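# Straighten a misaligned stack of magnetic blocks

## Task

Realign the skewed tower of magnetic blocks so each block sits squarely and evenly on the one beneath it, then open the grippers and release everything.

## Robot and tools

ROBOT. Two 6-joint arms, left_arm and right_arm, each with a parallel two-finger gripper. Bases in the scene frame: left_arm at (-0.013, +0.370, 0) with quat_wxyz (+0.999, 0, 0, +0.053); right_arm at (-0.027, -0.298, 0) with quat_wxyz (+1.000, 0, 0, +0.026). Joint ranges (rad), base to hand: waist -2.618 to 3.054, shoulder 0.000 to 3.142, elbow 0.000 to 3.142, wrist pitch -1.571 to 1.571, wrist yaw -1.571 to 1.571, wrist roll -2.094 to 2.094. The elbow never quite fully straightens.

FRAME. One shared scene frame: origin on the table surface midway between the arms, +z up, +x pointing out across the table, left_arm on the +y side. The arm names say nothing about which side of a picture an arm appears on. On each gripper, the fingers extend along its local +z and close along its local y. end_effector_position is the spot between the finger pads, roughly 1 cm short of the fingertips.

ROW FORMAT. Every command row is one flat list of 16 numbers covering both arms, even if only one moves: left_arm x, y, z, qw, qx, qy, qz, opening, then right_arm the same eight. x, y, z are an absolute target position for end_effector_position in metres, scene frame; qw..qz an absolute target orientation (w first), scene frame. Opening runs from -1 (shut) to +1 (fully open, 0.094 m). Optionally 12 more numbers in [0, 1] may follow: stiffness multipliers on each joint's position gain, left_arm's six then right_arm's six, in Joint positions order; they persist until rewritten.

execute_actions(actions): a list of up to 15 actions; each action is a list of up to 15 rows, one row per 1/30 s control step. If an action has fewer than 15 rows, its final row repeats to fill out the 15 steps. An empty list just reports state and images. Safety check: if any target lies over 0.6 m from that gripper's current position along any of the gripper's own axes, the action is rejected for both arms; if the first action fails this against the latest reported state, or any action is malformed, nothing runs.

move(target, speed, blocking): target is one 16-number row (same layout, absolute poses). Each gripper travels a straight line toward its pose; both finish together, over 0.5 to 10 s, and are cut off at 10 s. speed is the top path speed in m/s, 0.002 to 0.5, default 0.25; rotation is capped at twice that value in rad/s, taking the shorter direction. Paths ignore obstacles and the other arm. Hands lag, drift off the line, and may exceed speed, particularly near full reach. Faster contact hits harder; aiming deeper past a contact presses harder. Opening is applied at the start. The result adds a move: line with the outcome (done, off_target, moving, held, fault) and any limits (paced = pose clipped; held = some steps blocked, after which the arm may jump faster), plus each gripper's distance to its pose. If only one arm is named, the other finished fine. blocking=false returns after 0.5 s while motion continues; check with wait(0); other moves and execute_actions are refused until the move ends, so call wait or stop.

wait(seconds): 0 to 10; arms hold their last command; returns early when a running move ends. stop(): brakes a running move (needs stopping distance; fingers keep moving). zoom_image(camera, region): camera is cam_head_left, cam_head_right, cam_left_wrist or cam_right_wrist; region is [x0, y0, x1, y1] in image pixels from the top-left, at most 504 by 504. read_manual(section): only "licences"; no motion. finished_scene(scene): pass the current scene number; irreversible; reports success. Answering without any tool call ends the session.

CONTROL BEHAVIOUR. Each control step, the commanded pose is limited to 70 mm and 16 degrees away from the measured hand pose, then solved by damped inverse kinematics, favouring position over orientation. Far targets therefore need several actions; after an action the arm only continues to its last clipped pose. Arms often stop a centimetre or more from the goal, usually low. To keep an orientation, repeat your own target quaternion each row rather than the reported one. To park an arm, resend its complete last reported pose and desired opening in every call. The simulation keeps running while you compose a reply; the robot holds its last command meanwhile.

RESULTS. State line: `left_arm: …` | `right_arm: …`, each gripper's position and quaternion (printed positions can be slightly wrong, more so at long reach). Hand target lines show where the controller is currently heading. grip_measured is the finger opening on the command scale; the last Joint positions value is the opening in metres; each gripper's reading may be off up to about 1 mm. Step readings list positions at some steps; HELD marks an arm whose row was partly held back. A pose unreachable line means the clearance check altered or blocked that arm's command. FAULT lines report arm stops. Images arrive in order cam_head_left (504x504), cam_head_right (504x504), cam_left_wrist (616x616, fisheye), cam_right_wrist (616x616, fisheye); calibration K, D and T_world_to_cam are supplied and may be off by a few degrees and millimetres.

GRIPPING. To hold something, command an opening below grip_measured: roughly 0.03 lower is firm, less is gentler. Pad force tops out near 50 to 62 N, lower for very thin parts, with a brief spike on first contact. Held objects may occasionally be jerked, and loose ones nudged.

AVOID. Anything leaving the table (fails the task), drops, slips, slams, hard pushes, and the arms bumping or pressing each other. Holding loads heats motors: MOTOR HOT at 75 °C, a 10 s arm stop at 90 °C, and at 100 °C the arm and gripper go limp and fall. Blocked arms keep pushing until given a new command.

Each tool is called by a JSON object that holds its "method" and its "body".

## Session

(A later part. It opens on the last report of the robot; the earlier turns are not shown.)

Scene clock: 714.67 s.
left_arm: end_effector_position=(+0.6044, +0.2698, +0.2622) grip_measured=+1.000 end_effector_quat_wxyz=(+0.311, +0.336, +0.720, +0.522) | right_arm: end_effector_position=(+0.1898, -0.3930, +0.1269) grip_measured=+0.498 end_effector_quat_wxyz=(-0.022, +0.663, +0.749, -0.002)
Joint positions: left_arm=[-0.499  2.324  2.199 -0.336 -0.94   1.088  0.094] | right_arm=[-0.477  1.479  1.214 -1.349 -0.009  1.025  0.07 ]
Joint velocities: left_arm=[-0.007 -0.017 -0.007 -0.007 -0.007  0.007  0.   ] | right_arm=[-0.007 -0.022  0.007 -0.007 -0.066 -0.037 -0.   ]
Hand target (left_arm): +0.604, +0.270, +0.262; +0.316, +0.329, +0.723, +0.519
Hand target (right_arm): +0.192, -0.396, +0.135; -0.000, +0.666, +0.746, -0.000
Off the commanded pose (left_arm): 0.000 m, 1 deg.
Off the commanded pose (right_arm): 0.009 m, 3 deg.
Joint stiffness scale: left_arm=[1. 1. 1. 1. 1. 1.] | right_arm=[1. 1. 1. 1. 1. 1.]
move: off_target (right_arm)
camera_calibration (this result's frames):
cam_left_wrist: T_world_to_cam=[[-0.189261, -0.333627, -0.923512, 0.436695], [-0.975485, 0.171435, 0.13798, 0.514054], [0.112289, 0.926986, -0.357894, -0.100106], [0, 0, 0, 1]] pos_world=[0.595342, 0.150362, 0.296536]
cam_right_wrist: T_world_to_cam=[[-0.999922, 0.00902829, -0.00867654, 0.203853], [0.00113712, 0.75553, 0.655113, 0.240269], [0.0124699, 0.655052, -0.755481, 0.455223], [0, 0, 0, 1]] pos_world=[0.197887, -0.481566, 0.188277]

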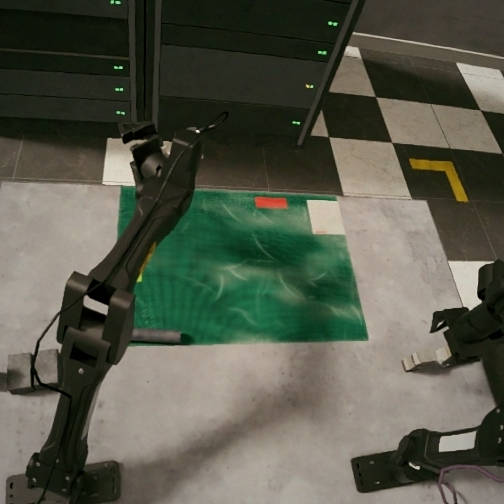

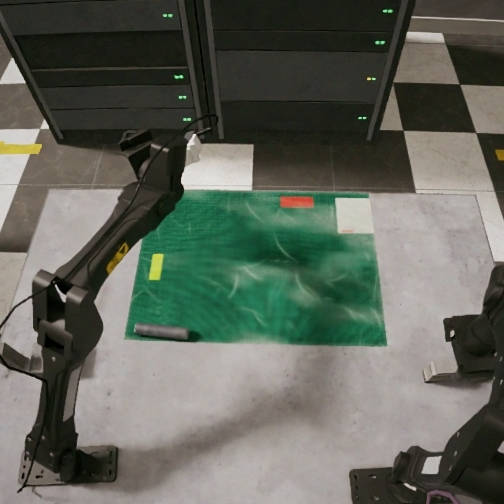

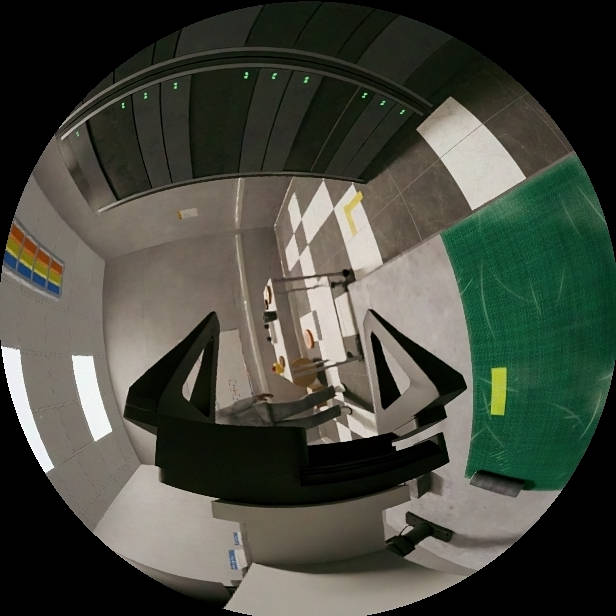

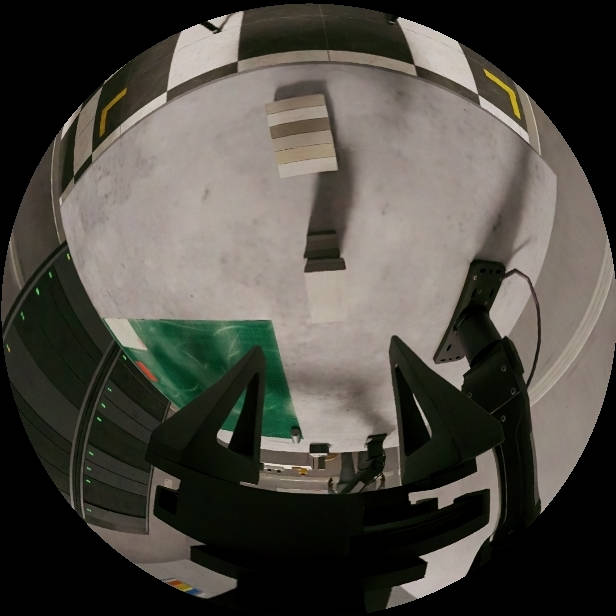

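republish Let me start by calling execute_actions with empty list to get current state.

{"method": "execute_actions", "body": {"actions": []}}

Scene clock: 727.03 s.
left_arm: end_effector_position=(+0.6044, +0.2698, +0.2622) grip_measured=+1.000 end_effector_quat_wxyz=(+0.311, +0.336, +0.720, +0.522) | right_arm: end_effector_position=(+0.1898, -0.3930, +0.1269) grip_measured=+0.498 end_effector_quat_wxyz=(-0.022, +0.664, +0.748, -0.002)
Joint positions: left_arm=[-0.499  2.324  2.199 -0.336 -0.94   1.088  0.094] | right_arm=[-0.477  1.479  1.214 -1.349 -0.009  1.028  0.07 ]
Joint velocities: left_arm=[-0.002 -0.007 -0.012  0.037 -0.081 -0.007  0.   ] | right_arm=[ 0.022  0.007  0.012  0.081 -0.022  0.037  0.001]
Hand target (left_arm): +0.604, +0.270, +0.262; +0.316, +0.329, +0.723, +0.519
Hand target (right_arm): +0.192, -0.396, +0.135; -0.000, +0.666, +0.746, -0.000
Off the commanded pose (left_arm): 0.000 m, 1 deg.
Off the commanded pose (right_arm): 0.009 m, 3 deg.
Joint stiffness scale: left_arm=[1. 1. 1. 1. 1. 1.] | right_arm=[1. 1. 1. 1. 1. 1.]
camera_calibration (this result's frames):
cam_left_wrist: T_world_to_cam=[[-0.189261, -0.333627, -0.923512, 0.436695], [-0.975485, 0.171435, 0.13798, 0.514054], [0.112289, 0.926986, -0.357894, -0.100106], [0, 0, 0, 1]] pos_world=[0.595342, 0.150362, 0.296536]
cam_right_wrist: T_world_to_cam=[[-0.999887, 0.0120744, -0.00894658, 0.205164], [0.00326574, 0.755699, 0.654911, 0.239989], [0.0146686, 0.654808, -0.755653, 0.454752], [0, 0, 0, 1]] pos_world=[0.197687, -0.481612, 0.188299]

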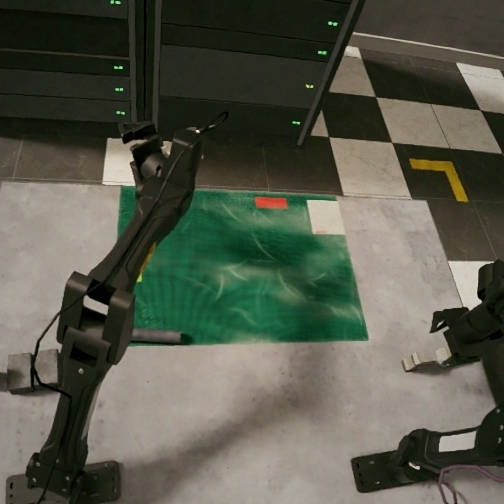

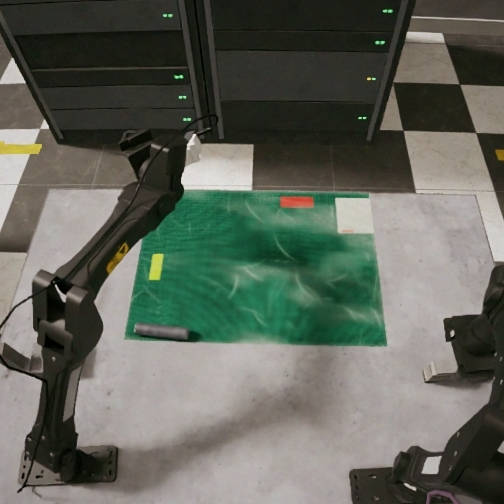

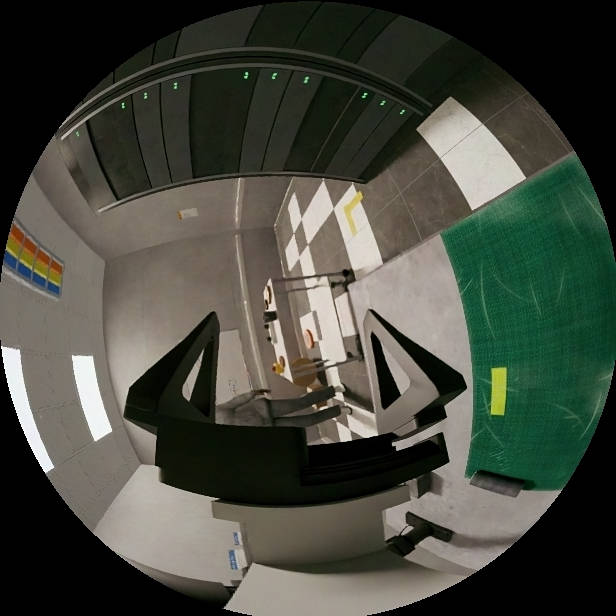

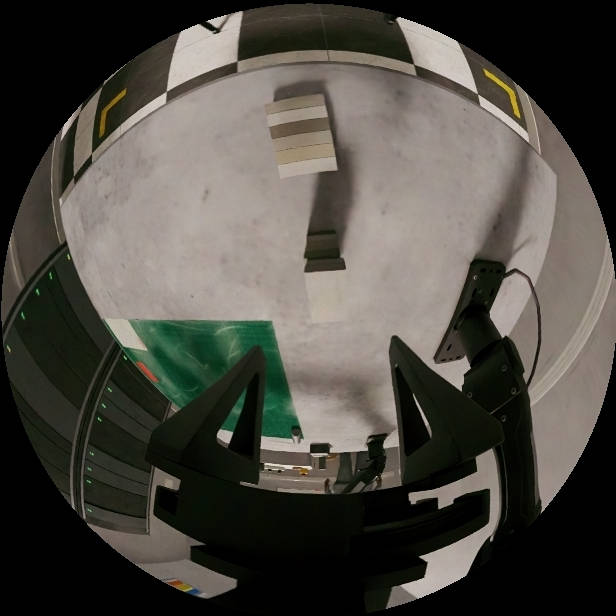

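{"method": "zoom_image", "body": {"camera": "cam_right_wrist", "region": [250, 210, 400, 340]}}

Region (250, 210, 400, 340) of cam_right_wrist's 616x616 image, scaled by 3.360, with more detail than that image has; it fills the top 437 rows of this view, and the rest is white.

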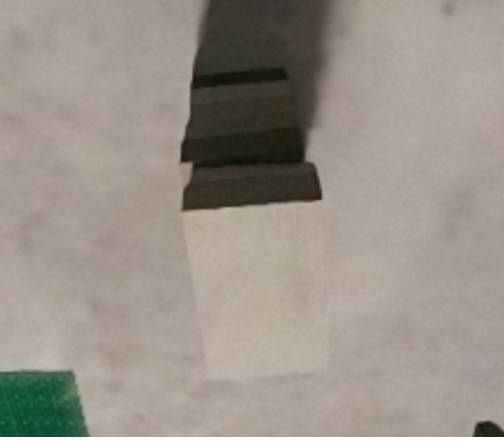

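{"method": "move", "body": {"target": [0.6044,0.2698,0.2622,0.316,0.329,0.723,0.519,1.0, 0.192,-0.394,0.14,0,-0.0567,0.9984,0,0.5], "speed": 0.1}}

Scene clock: 739.07 s.
left_arm: end_effector_position=(+0.6044, +0.2698, +0.2622) grip_measured=+1.000 end_effector_quat_wxyz=(+0.311, +0.336, +0.720, +0.522) | right_arm: end_effector_position=(+0.1874, -0.3933, +0.1270) grip_measured=+0.498 end_effector_quat_wxyz=(-0.023, -0.048, +0.999, +0.013)
Joint positions: left_arm=[-0.499  2.324  2.199 -0.336 -0.94   1.088  0.094] | right_arm=[-0.477  1.479  1.214 -1.357 -0.002 -0.521  0.07 ]
Joint velocities: left_arm=[-0.022  0.002 -0.012 -0.007  0.022 -0.022  0.   ] | right_arm=[-0.007 -0.012 -0.017 -0.051 -0.007 -0.037  0.001]
Hand target (left_arm): +0.604, +0.270, +0.262; +0.316, +0.329, +0.723, +0.519
Hand target (right_arm): +0.192, -0.394, +0.140; -0.000, -0.056, +0.998, -0.000
Off the commanded pose (left_arm): 0.000 m, 1 deg.
Off the commanded pose (right_arm): 0.014 m, 3 deg.
Joint stiffness scale: left_arm=[1. 1. 1. 1. 1. 1.] | right_arm=[1. 1. 1. 1. 1. 1.]
move: off_target (right_arm)
camera_calibration (this result's frames):
cam_left_wrist: T_world_to_cam=[[-0.189261, -0.333627, -0.923512, 0.436695], [-0.975485, 0.171435, 0.13798, 0.514054], [0.112289, 0.926986, -0.357894, -0.100106], [0, 0, 0, 1]] pos_world=[0.595342, 0.150362, 0.296536]
cam_right_wrist: T_world_to_cam=[[-0.0362059, -0.997081, -0.067221, -0.367362], [-0.742455, -0.0181863, 0.669649, 0.0736651], [-0.668917, 0.0741538, -0.739629, 0.352751], [0, 0, 0, 1]] pos_world=[0.277354, -0.391108, 0.186881]

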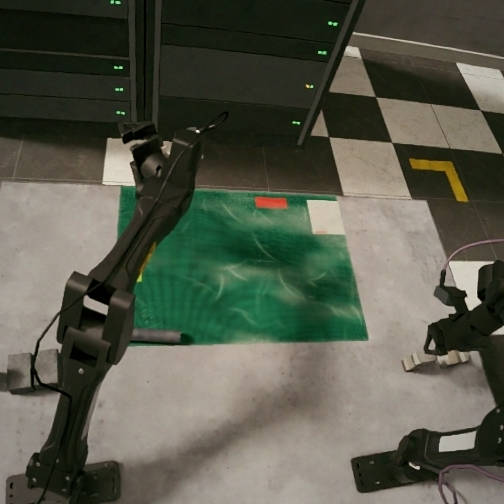

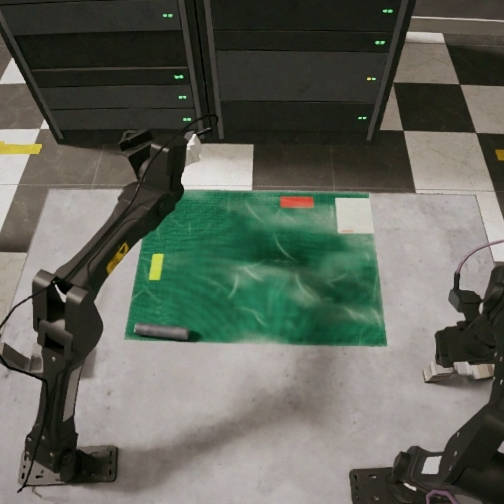

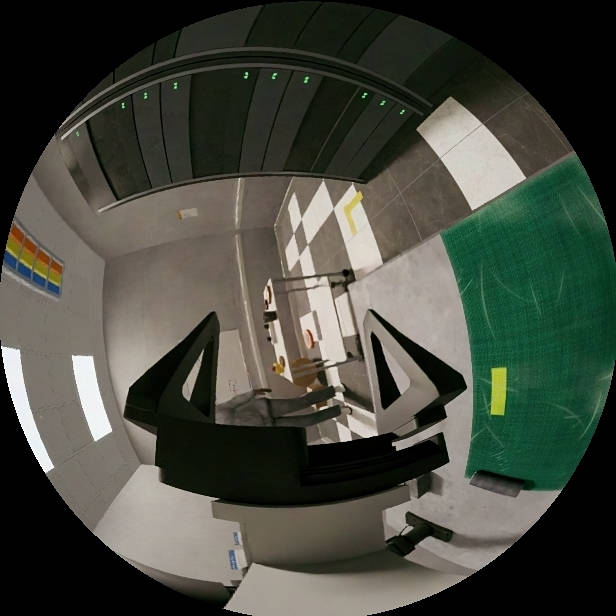

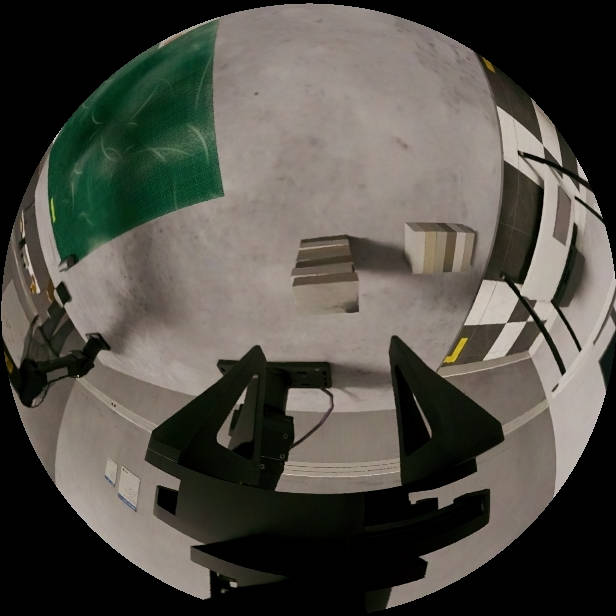

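{"method": "zoom_image", "body": {"camera": "cam_right_wrist", "region": [260, 215, 400, 330]}}

Region (260, 215, 400, 330) of cam_right_wrist's 616x616 image, scaled by 3.600, with more detail than that image has; it fills the top 414 rows of this view, and the rest is white.

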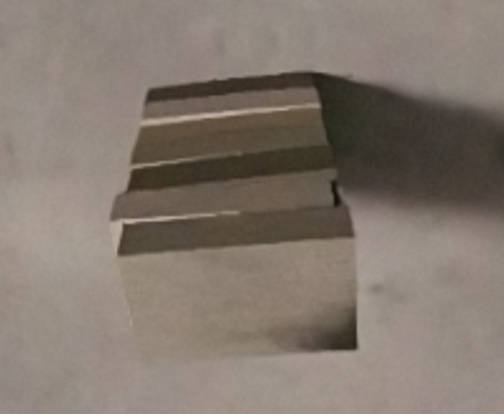

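{"method": "zoom_image", "body": {"camera": "cam_right_wrist", "region": [280, 225, 370, 295]}}

Region (280, 225, 370, 295) of cam_right_wrist's 616x616 image, scaled by 5.600, with more detail than that image has.

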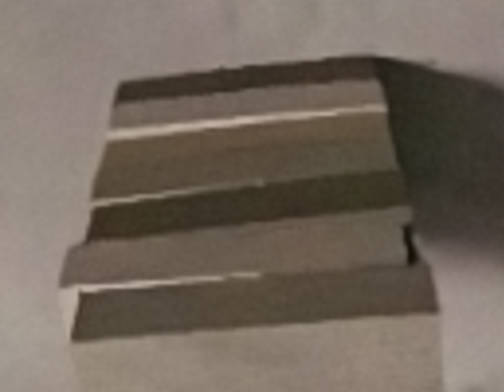

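{"method": "move", "body": {"target": [0.6044,0.2698,0.2622,0.316,0.329,0.723,0.519,1.0, 0.1885,-0.395,0.085,0,-0.061,0.9981,0,0.4], "speed": 0.05}}

Scene clock: 825.03 s.
left_arm: end_effector_position=(+0.6044, +0.2698, +0.2622) grip_measured=+1.000 end_effector_quat_wxyz=(+0.311, +0.336, +0.720, +0.522) | right_arm: end_effector_position=(+0.1849, -0.3921, +0.0797) grip_measured=+0.402 end_effector_quat_wxyz=(-0.018, -0.059, +0.998, +0.010)
Joint positions: left_arm=[-0.499  2.324  2.199 -0.336 -0.94   1.088  0.094] | right_arm=[-0.477  1.479  1.025 -1.157 -0.002 -0.542  0.066]
Joint velocities: left_arm=[-0.017  0.002 -0.012  0.022  0.007 -0.037  0.   ] | right_arm=[-0.007  0.002  0.012  0.022 -0.095  0.037 -0.   ]
Hand target (left_arm): +0.604, +0.270, +0.262; +0.316, +0.329, +0.723, +0.519
Hand target (right_arm): +0.188, -0.395, +0.085; -0.000, -0.061, +0.998, -0.000
Off the commanded pose (left_arm): 0.000 m, 1 deg.
Off the commanded pose (right_arm): 0.007 m, 2 deg.
Joint stiffness scale: left_arm=[1. 1. 1. 1. 1. 1.] | right_arm=[1. 1. 1. 1. 1. 1.]
move: done
camera_calibration (this result's frames):
cam_left_wrist: T_world_to_cam=[[-0.189261, -0.333627, -0.923512, 0.436695], [-0.975485, 0.171435, 0.13798, 0.514054], [0.112289, 0.926986, -0.357894, -0.100106], [0, 0, 0, 1]] pos_world=[0.595342, 0.150362, 0.296536]
cam_right_wrist: T_world_to_cam=[[-0.0145879, -0.997865, -0.0636626, -0.37406], [-0.749173, -0.0312594, 0.661636, 0.100178], [-0.662214, 0.0573462, -0.747117, 0.308757], [0, 0, 0, 1]] pos_world=[0.274057, -0.387836, 0.140583]

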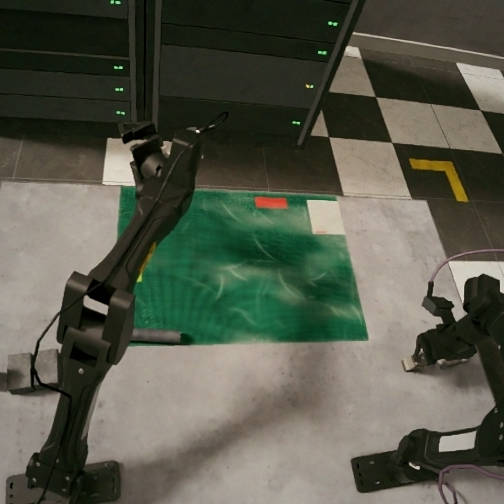

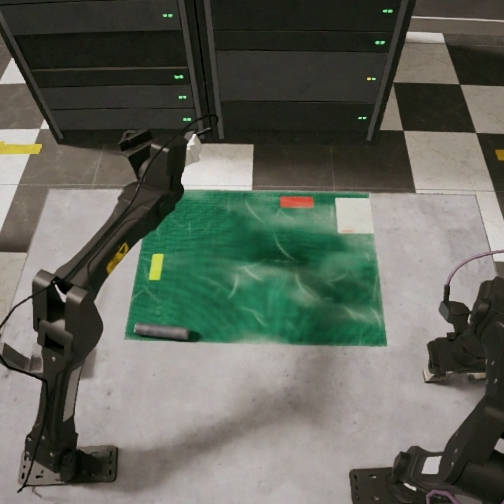

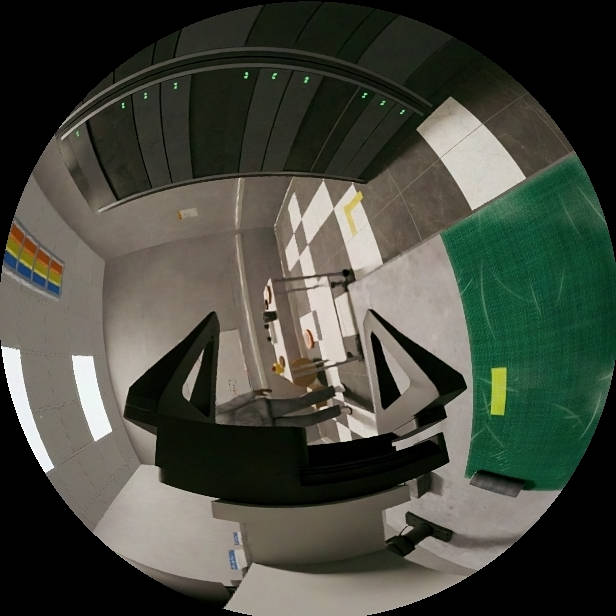

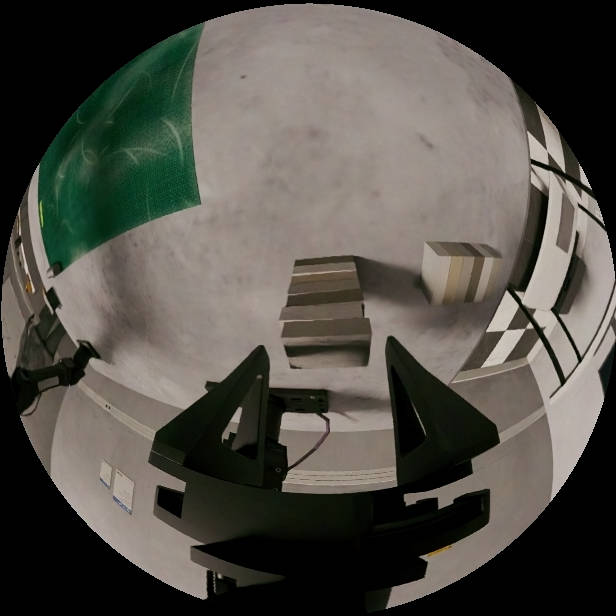

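{"method": "zoom_image", "body": {"camera": "cam_right_wrist", "region": [240, 240, 420, 400]}}

Region (240, 240, 420, 400) of cam_right_wrist's 616x616 image, scaled by 2.800, with more detail than that image has.

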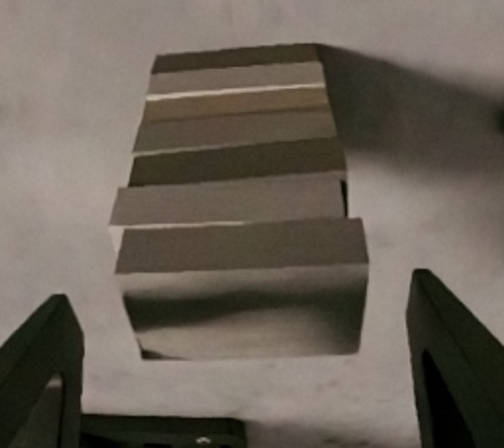

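{"method": "move", "body": {"target": [0.6044,0.2698,0.2622,0.316,0.329,0.723,0.519,1.0, 0.191,-0.395,0.043,0,-0.061,0.9981,0,0.4], "speed": 0.03}}

Scene clock: 836.10 s.
left_arm: end_effector_position=(+0.6044, +0.2698, +0.2622) grip_measured=+1.000 end_effector_quat_wxyz=(+0.311, +0.336, +0.720, +0.522) | right_arm: end_effector_position=(+0.1883, -0.3937, +0.0446) grip_measured=+0.402 end_effector_quat_wxyz=(-0.003, -0.059, +0.998, +0.003)
Joint positions: left_arm=[-0.499  2.324  2.199 -0.336 -0.94   1.088  0.094] | right_arm=[-0.477  1.503  0.902 -0.979 -0.002 -0.542  0.066]
Joint velocities: left_arm=[ 0.002  0.002  0.007 -0.022 -0.037  0.007  0.   ] | right_arm=[-0.017 -0.012  0.012 -0.022 -0.007 -0.007  0.   ]
Hand target (left_arm): +0.604, +0.270, +0.262; +0.316, +0.329, +0.723, +0.519
Hand target (right_arm): +0.190, -0.395, +0.043; -0.000, -0.061, +0.998, -0.000
Off the commanded pose (left_arm): 0.000 m, 1 deg.
Off the commanded pose (right_arm): 0.003 m, 1 deg.
Joint stiffness scale: left_arm=[1. 1. 1. 1. 1. 1.] | right_arm=[1. 1. 1. 1. 1. 1.]
move: done
camera_calibration (this result's frames):
cam_left_wrist: T_world_to_cam=[[-0.189037, -0.333927, -0.923449, 0.436624], [-0.975531, 0.171379, 0.137726, 0.514164], [0.11227, 0.926888, -0.358153, -0.1], [0, 0, 0, 1]] pos_world=[0.595347, 0.150372, 0.296571]
cam_right_wrist: T_world_to_cam=[[-0.0125343, -0.998626, -0.0508909, -0.379037], [-0.768169, -0.022965, 0.639835, 0.133724], [-0.640125, 0.0471127, -0.766825, 0.277558], [0, 0, 0, 1]] pos_world=[0.275644, -0.388521, 0.107988]

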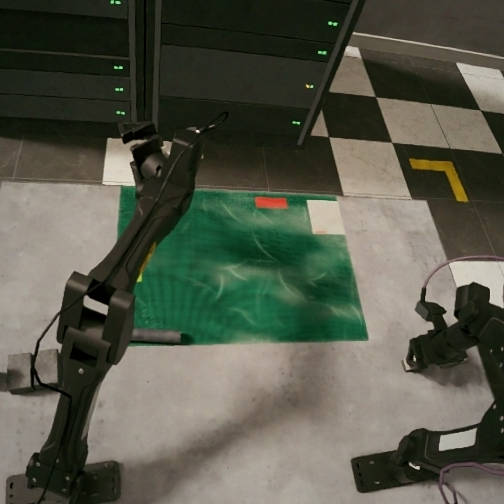

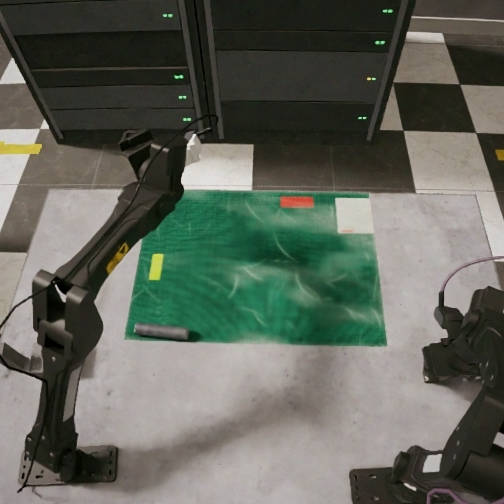

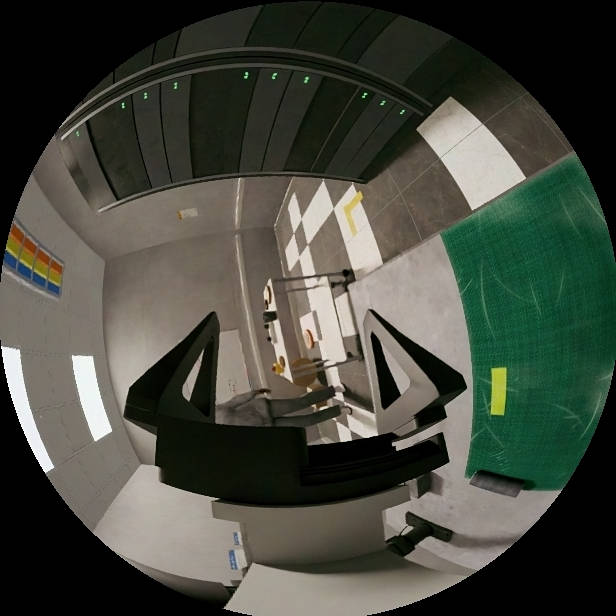

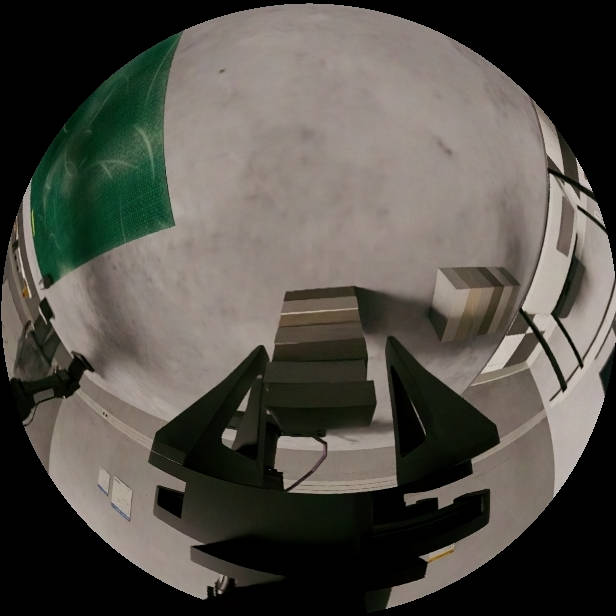

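{"method": "move", "body": {"target": [0.6044,0.2698,0.2622,0.316,0.329,0.723,0.519,1.0, 0.191,-0.3925,0.038,0,-0.061,0.9981,0,0.4], "speed": 0.02}}

Scene clock: 843.97 s.
left_arm: end_effector_position=(+0.6044, +0.2698, +0.2622) grip_measured=+1.000 end_effector_quat_wxyz=(+0.311, +0.336, +0.720, +0.522) | right_arm: end_effector_position=(+0.1880, -0.3936, +0.0410) grip_measured=+0.402 end_effector_quat_wxyz=(-0.001, -0.058, +0.998, +0.002)
Joint positions: left_arm=[-0.499  2.324  2.199 -0.336 -0.94   1.088  0.094] | right_arm=[-0.477  1.503  0.887 -0.959 -0.002 -0.541  0.066]
Joint velocities: left_arm=[ 0.027  0.007 -0.017 -0.022  0.007  0.037  0.   ] | right_arm=[ 0.022 -0.027 -0.012 -0.051 -0.022 -0.022 -0.001]
Hand target (left_arm): +0.604, +0.270, +0.262; +0.316, +0.329, +0.723, +0.519
Hand target (right_arm): +0.191, -0.392, +0.038; -0.000, -0.061, +0.998, -0.000
Off the commanded pose (left_arm): 0.000 m, 1 deg.
Off the commanded pose (right_arm): 0.004 m, 0 deg.
Joint stiffness scale: left_arm=[1. 1. 1. 1. 1. 1.] | right_arm=[1. 1. 1. 1. 1. 1.]
move: done
camera_calibration (this result's frames):
cam_left_wrist: T_world_to_cam=[[-0.189037, -0.333927, -0.923449, 0.436624], [-0.975531, 0.171379, 0.137726, 0.514164], [0.11227, 0.926888, -0.358153, -0.1], [0, 0, 0, 1]] pos_world=[0.595347, 0.150372, 0.296571]
cam_right_wrist: T_world_to_cam=[[-0.0130879, -0.99871, -0.0490576, -0.379126], [-0.770846, -0.0211721, 0.63667, 0.137196], [-0.636887, 0.0461485, -0.769574, 0.273774], [0, 0, 0, 1]] pos_world=[0.275158, -0.388366, 0.104742]

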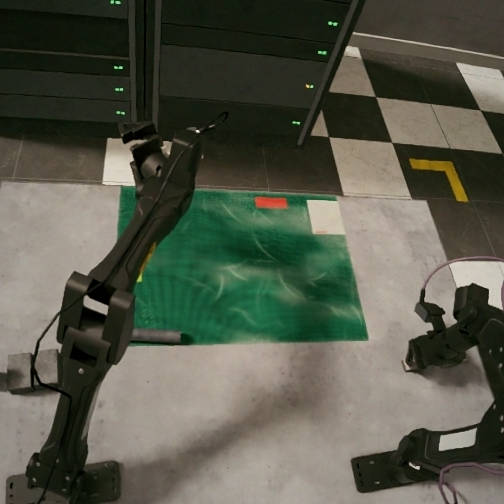

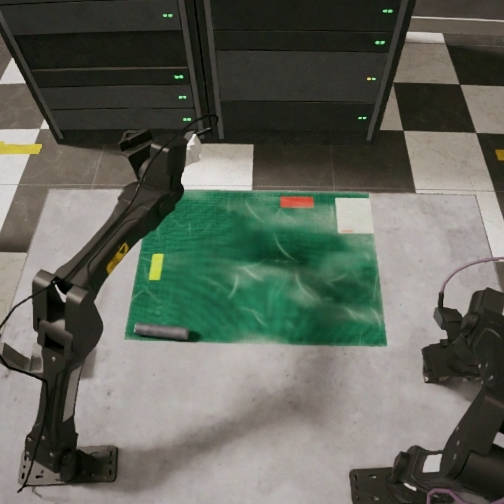

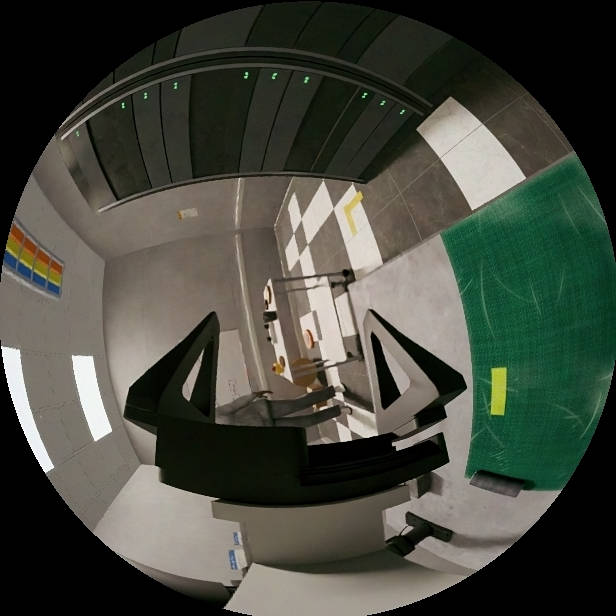

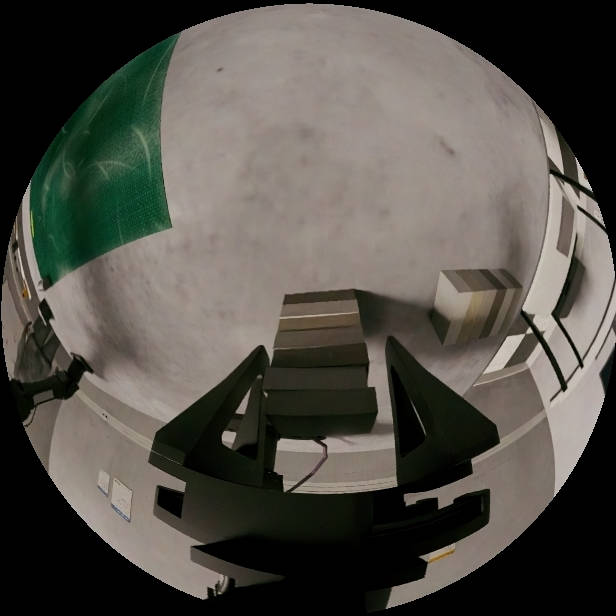

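{"method": "zoom_image", "body": {"camera": "cam_right_wrist", "region": [240, 280, 420, 450]}}

Region (240, 280, 420, 450) of cam_right_wrist's 616x616 image, scaled by 2.800, with more detail than that image has.

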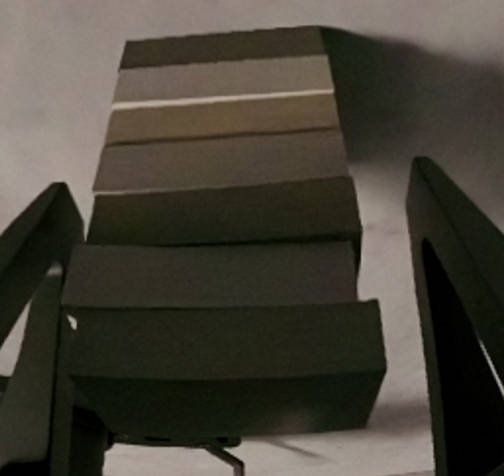

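{"method": "move", "body": {"target": [0.6044,0.2698,0.2622,0.316,0.329,0.723,0.519,1.0, 0.191,-0.3895,0.038,0,-0.061,0.9981,0,0.4], "speed": 0.02}}

Scene clock: 851.47 s.
left_arm: end_effector_position=(+0.6044, +0.2698, +0.2622) grip_measured=+1.000 end_effector_quat_wxyz=(+0.311, +0.336, +0.720, +0.522) | right_arm: end_effector_position=(+0.1897, -0.3917, +0.0410) grip_measured=+0.402 end_effector_quat_wxyz=(-0.000, -0.059, +0.998, +0.001)
Joint positions: left_arm=[-0.499  2.324  2.199 -0.336 -0.94   1.088  0.094] | right_arm=[-0.466  1.503  0.887 -0.956 -0.002 -0.532  0.066]
Joint velocities: left_arm=[ 0.012  0.007 -0.037  0.066  0.095 -0.037  0.   ] | right_arm=[-0.002  0.017  0.002  0.037 -0.007  0.022 -0.001]
Hand target (left_arm): +0.604, +0.270, +0.262; +0.316, +0.329, +0.723, +0.519
Hand target (right_arm): +0.191, -0.390, +0.038; -0.000, -0.061, +0.998, -0.000
Off the commanded pose (left_arm): 0.000 m, 1 deg.
Off the commanded pose (right_arm): 0.004 m, 0 deg.
Joint stiffness scale: left_arm=[1. 1. 1. 1. 1. 1.] | right_arm=[1. 1. 1. 1. 1. 1.]
move: done
camera_calibration (this result's frames):
cam_left_wrist: T_world_to_cam=[[-0.189037, -0.333927, -0.923449, 0.436624], [-0.975531, 0.171379, 0.137726, 0.514164], [0.11227, 0.926888, -0.358153, -0.1], [0, 0, 0, 1]] pos_world=[0.595347, 0.150372, 0.296571]
cam_right_wrist: T_world_to_cam=[[-0.0125802, -0.998793, -0.0474864, -0.377446], [-0.772493, -0.0204459, 0.634694, 0.13918], [-0.634899, 0.0446675, -0.771303, 0.273846], [0, 0, 0, 1]] pos_world=[0.276632, -0.386377, 0.104958]

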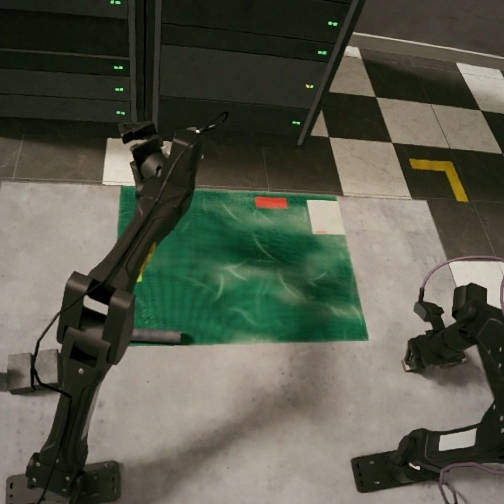

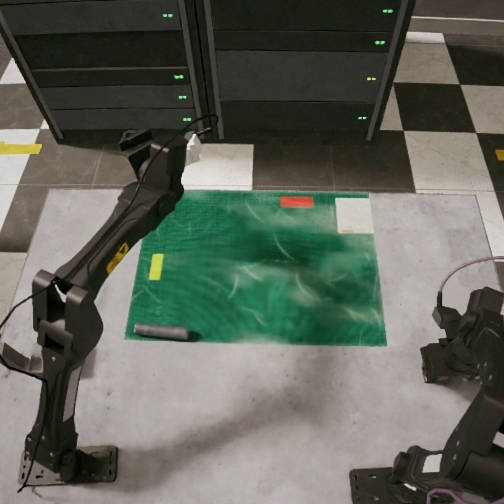

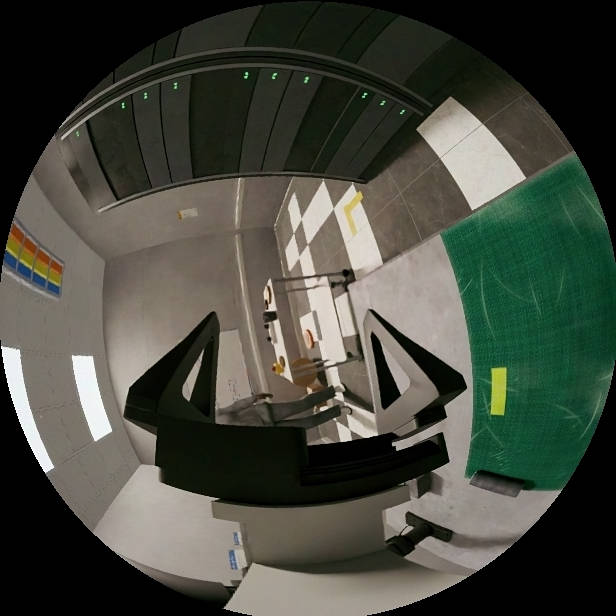

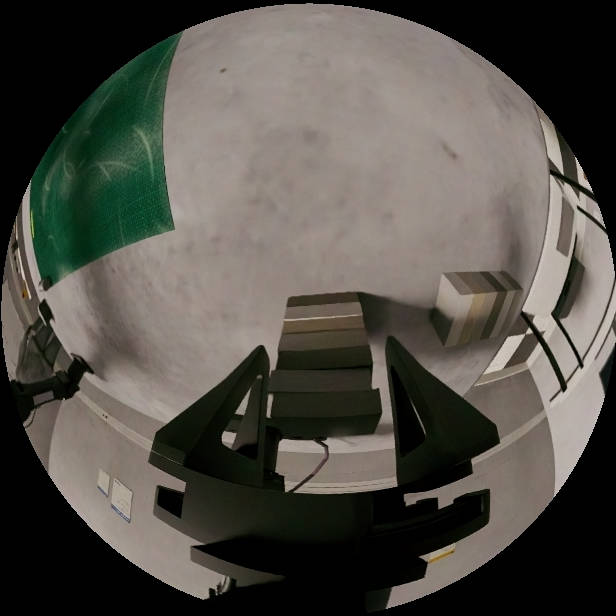

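{"method": "zoom_image", "body": {"camera": "cam_right_wrist", "region": [240, 280, 420, 450]}}

Region (240, 280, 420, 450) of cam_right_wrist's 616x616 image, scaled by 2.800, with more detail than that image has.

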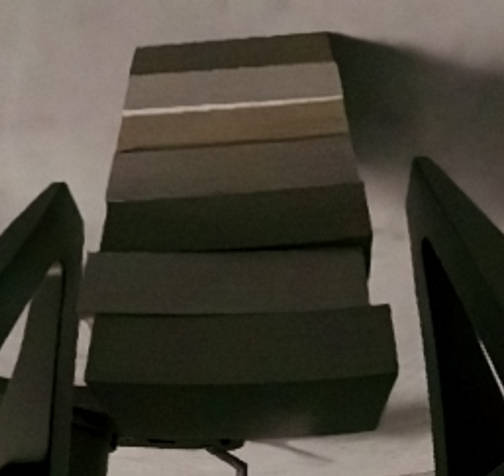

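{"method": "move", "body": {"target": [0.6044,0.2698,0.2622,0.316,0.329,0.723,0.519,1.0, 0.191,-0.3885,0.038,0,-0.061,0.9981,0,0.4], "speed": 0.01}}

Scene clock: 864.60 s.
left_arm: end_effector_position=(+0.6044, +0.2698, +0.2622) grip_measured=+1.000 end_effector_quat_wxyz=(+0.311, +0.336, +0.720, +0.522) | right_arm: end_effector_position=(+0.1897, -0.3917, +0.0410) grip_measured=+0.402 end_effector_quat_wxyz=(-0.000, -0.056, +0.998, +0.001)
Joint positions: left_arm=[-0.499  2.324  2.199 -0.336 -0.94   1.088  0.094] | right_arm=[-0.466  1.503  0.887 -0.956 -0.002 -0.527  0.066]
Joint velocities: left_arm=[ 0.002  0.017  0.002 -0.007 -0.007 -0.007  0.   ] | right_arm=[ 0.002  0.002  0.002  0.037  0.007 -0.051 -0.001]
Hand target (left_arm): +0.604, +0.270, +0.262; +0.316, +0.329, +0.723, +0.519
Hand target (right_arm): +0.191, -0.389, +0.038; -0.000, -0.061, +0.998, -0.000
Off the commanded pose (left_arm): 0.000 m, 1 deg.
Off the commanded pose (right_arm): 0.005 m, 1 deg.
Joint stiffness scale: left_arm=[1. 1. 1. 1. 1. 1.] | right_arm=[1. 1. 1. 1. 1. 1.]
move: done
camera_calibration (this result's frames):
cam_left_wrist: T_world_to_cam=[[-0.189261, -0.333627, -0.923512, 0.436695], [-0.975485, 0.171435, 0.13798, 0.514054], [0.112289, 0.926986, -0.357894, -0.100106], [0, 0, 0, 1]] pos_world=[0.595342, 0.150362, 0.296536]
cam_right_wrist: T_world_to_cam=[[-0.0175337, -0.998718, -0.047485, -0.376478], [-0.772578, -0.016614, 0.634702, 0.140697], [-0.634677, 0.0478145, -0.771297, 0.275036], [0, 0, 0, 1]] pos_world=[0.276658, -0.386808, 0.104957]

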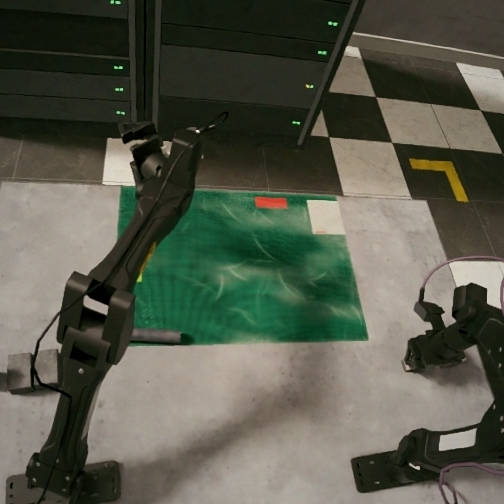

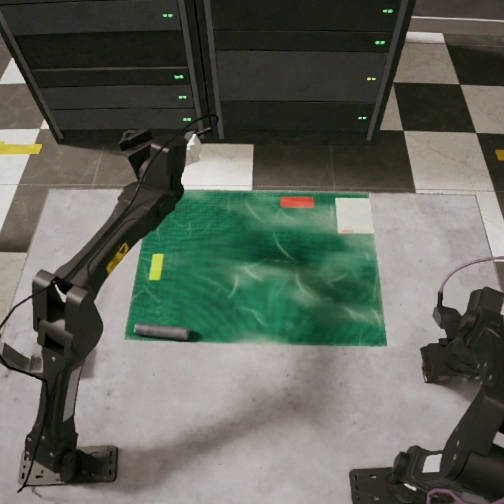

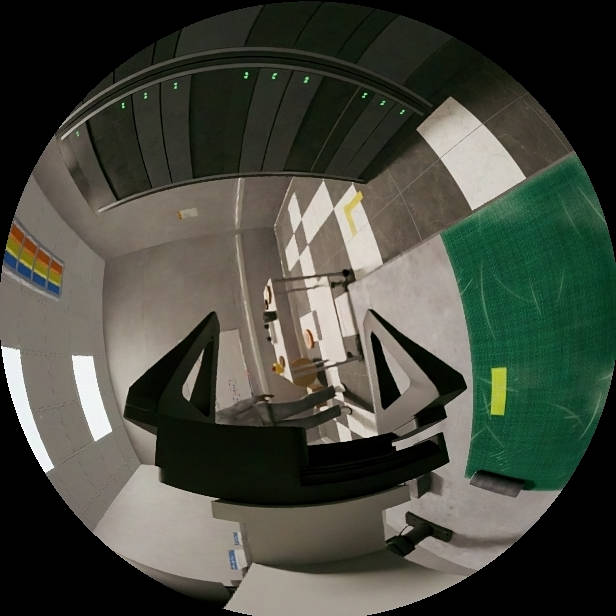

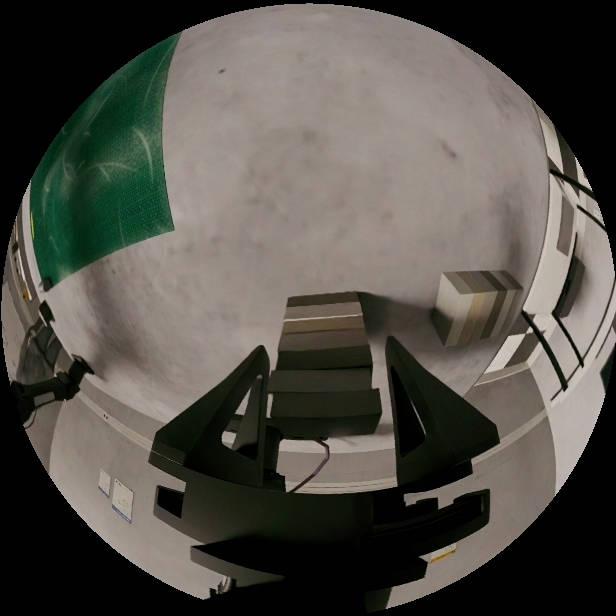

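{"method": "execute_actions", "body": {"actions": [[[0.6044,0.2698,0.2622,0.316,0.329,0.723,0.519,1.0,0.191,-0.3885,0.038,0,-0.061,0.9981,0,0.3],[0.6044,0.2698,0.2622,0.316,0.329,0.723,0.519,1.0,0.191,-0.3885,0.038,0,-0.061,0.9981,0,0.2],[0.6044,0.2698,0.2622,0.316,0.329,0.723,0.519,1.0,0.191,-0.3885,0.038,0,-0.061,0.9981,0,0.1]]]}}

Scene clock: 877.20 s.
left_arm: end_effector_position=(+0.6044, +0.2698, +0.2622) grip_measured=+1.000 end_effector_quat_wxyz=(+0.311, +0.336, +0.720, +0.522) | right_arm: end_effector_position=(+0.1897, -0.3917, +0.0410) grip_measured=+0.103 end_effector_quat_wxyz=(-0.000, -0.056, +0.998, +0.001)
Joint positions: left_arm=[-0.499  2.324  2.199 -0.336 -0.94   1.088  0.094] | right_arm=[-0.466  1.503  0.887 -0.956 -0.002 -0.526  0.052]
Joint velocities: left_arm=[ 0.007  0.002  0.002 -0.037  0.037  0.037  0.   ] | right_arm=[ 0.022 -0.017 -0.007  0.022  0.007  0.007 -0.   ]
Hand target (left_arm): +0.604, +0.270, +0.262; +0.316, +0.329, +0.723, +0.519
Hand target (right_arm): +0.191, -0.389, +0.038; -0.000, -0.061, +0.998, -0.000
Off the commanded pose (left_arm): 0.000 m, 1 deg.
Off the commanded pose (right_arm): 0.005 m, 1 deg.
Joint stiffness scale: left_arm=[1. 1. 1. 1. 1. 1.] | right_arm=[1. 1. 1. 1. 1. 1.]
Step readings (end_effector_position):
0: left_arm (+0.6044, +0.2698, +0.2622) | right_arm (+0.1897, -0.3917, +0.0410)
1: left_arm (+0.6044, +0.2698, +0.2622) | right_arm (+0.1897, -0.3917, +0.0410)
2: left_arm (+0.6044, +0.2698, +0.2622) | right_arm (+0.1897, -0.3917, +0.0410)
4: left_arm (+0.6044, +0.2698, +0.2622) | right_arm (+0.1897, -0.3917, +0.0410)
8: left_arm (+0.6044, +0.2698, +0.2622) | right_arm (+0.1897, -0.3917, +0.0410)
15: end_effector_position above
camera_calibration (this result's frames):
cam_left_wrist: T_world_to_cam=[[-0.189037, -0.333927, -0.923449, 0.436624], [-0.975531, 0.171379, 0.137726, 0.514164], [0.11227, 0.926888, -0.358153, -0.1], [0, 0, 0, 1]] pos_world=[0.595347, 0.150372, 0.296571]
cam_right_wrist: T_world_to_cam=[[-0.0179147, -0.998711, -0.0474848, -0.376403], [-0.772584, -0.0163192, 0.634703, 0.140814], [-0.63466, 0.0480565, -0.771296, 0.275128], [0, 0, 0, 1]] pos_world=[0.27666, -0.386841, 0.104957]

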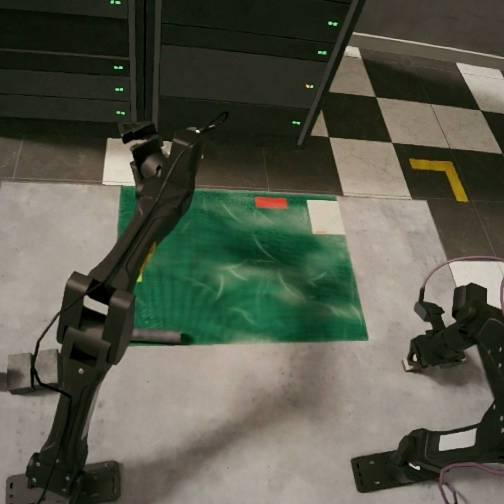

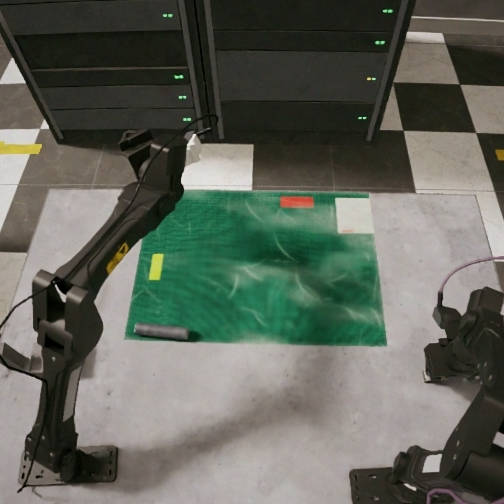

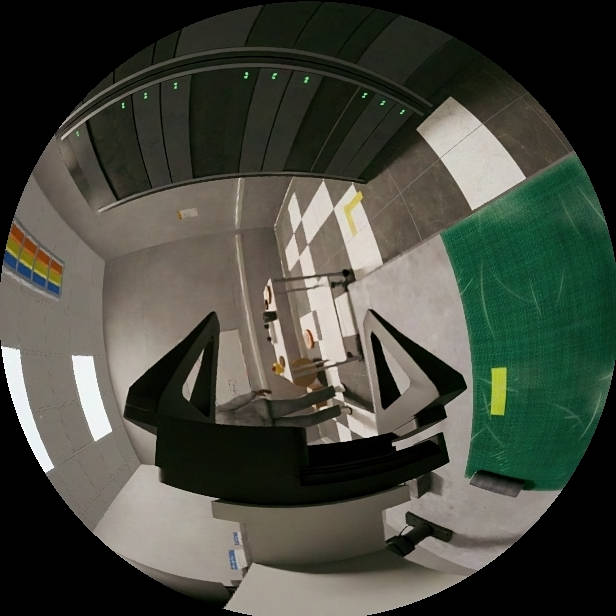

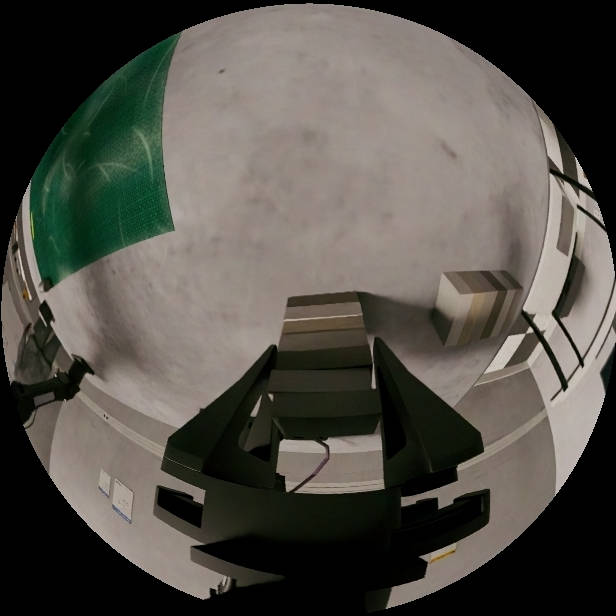

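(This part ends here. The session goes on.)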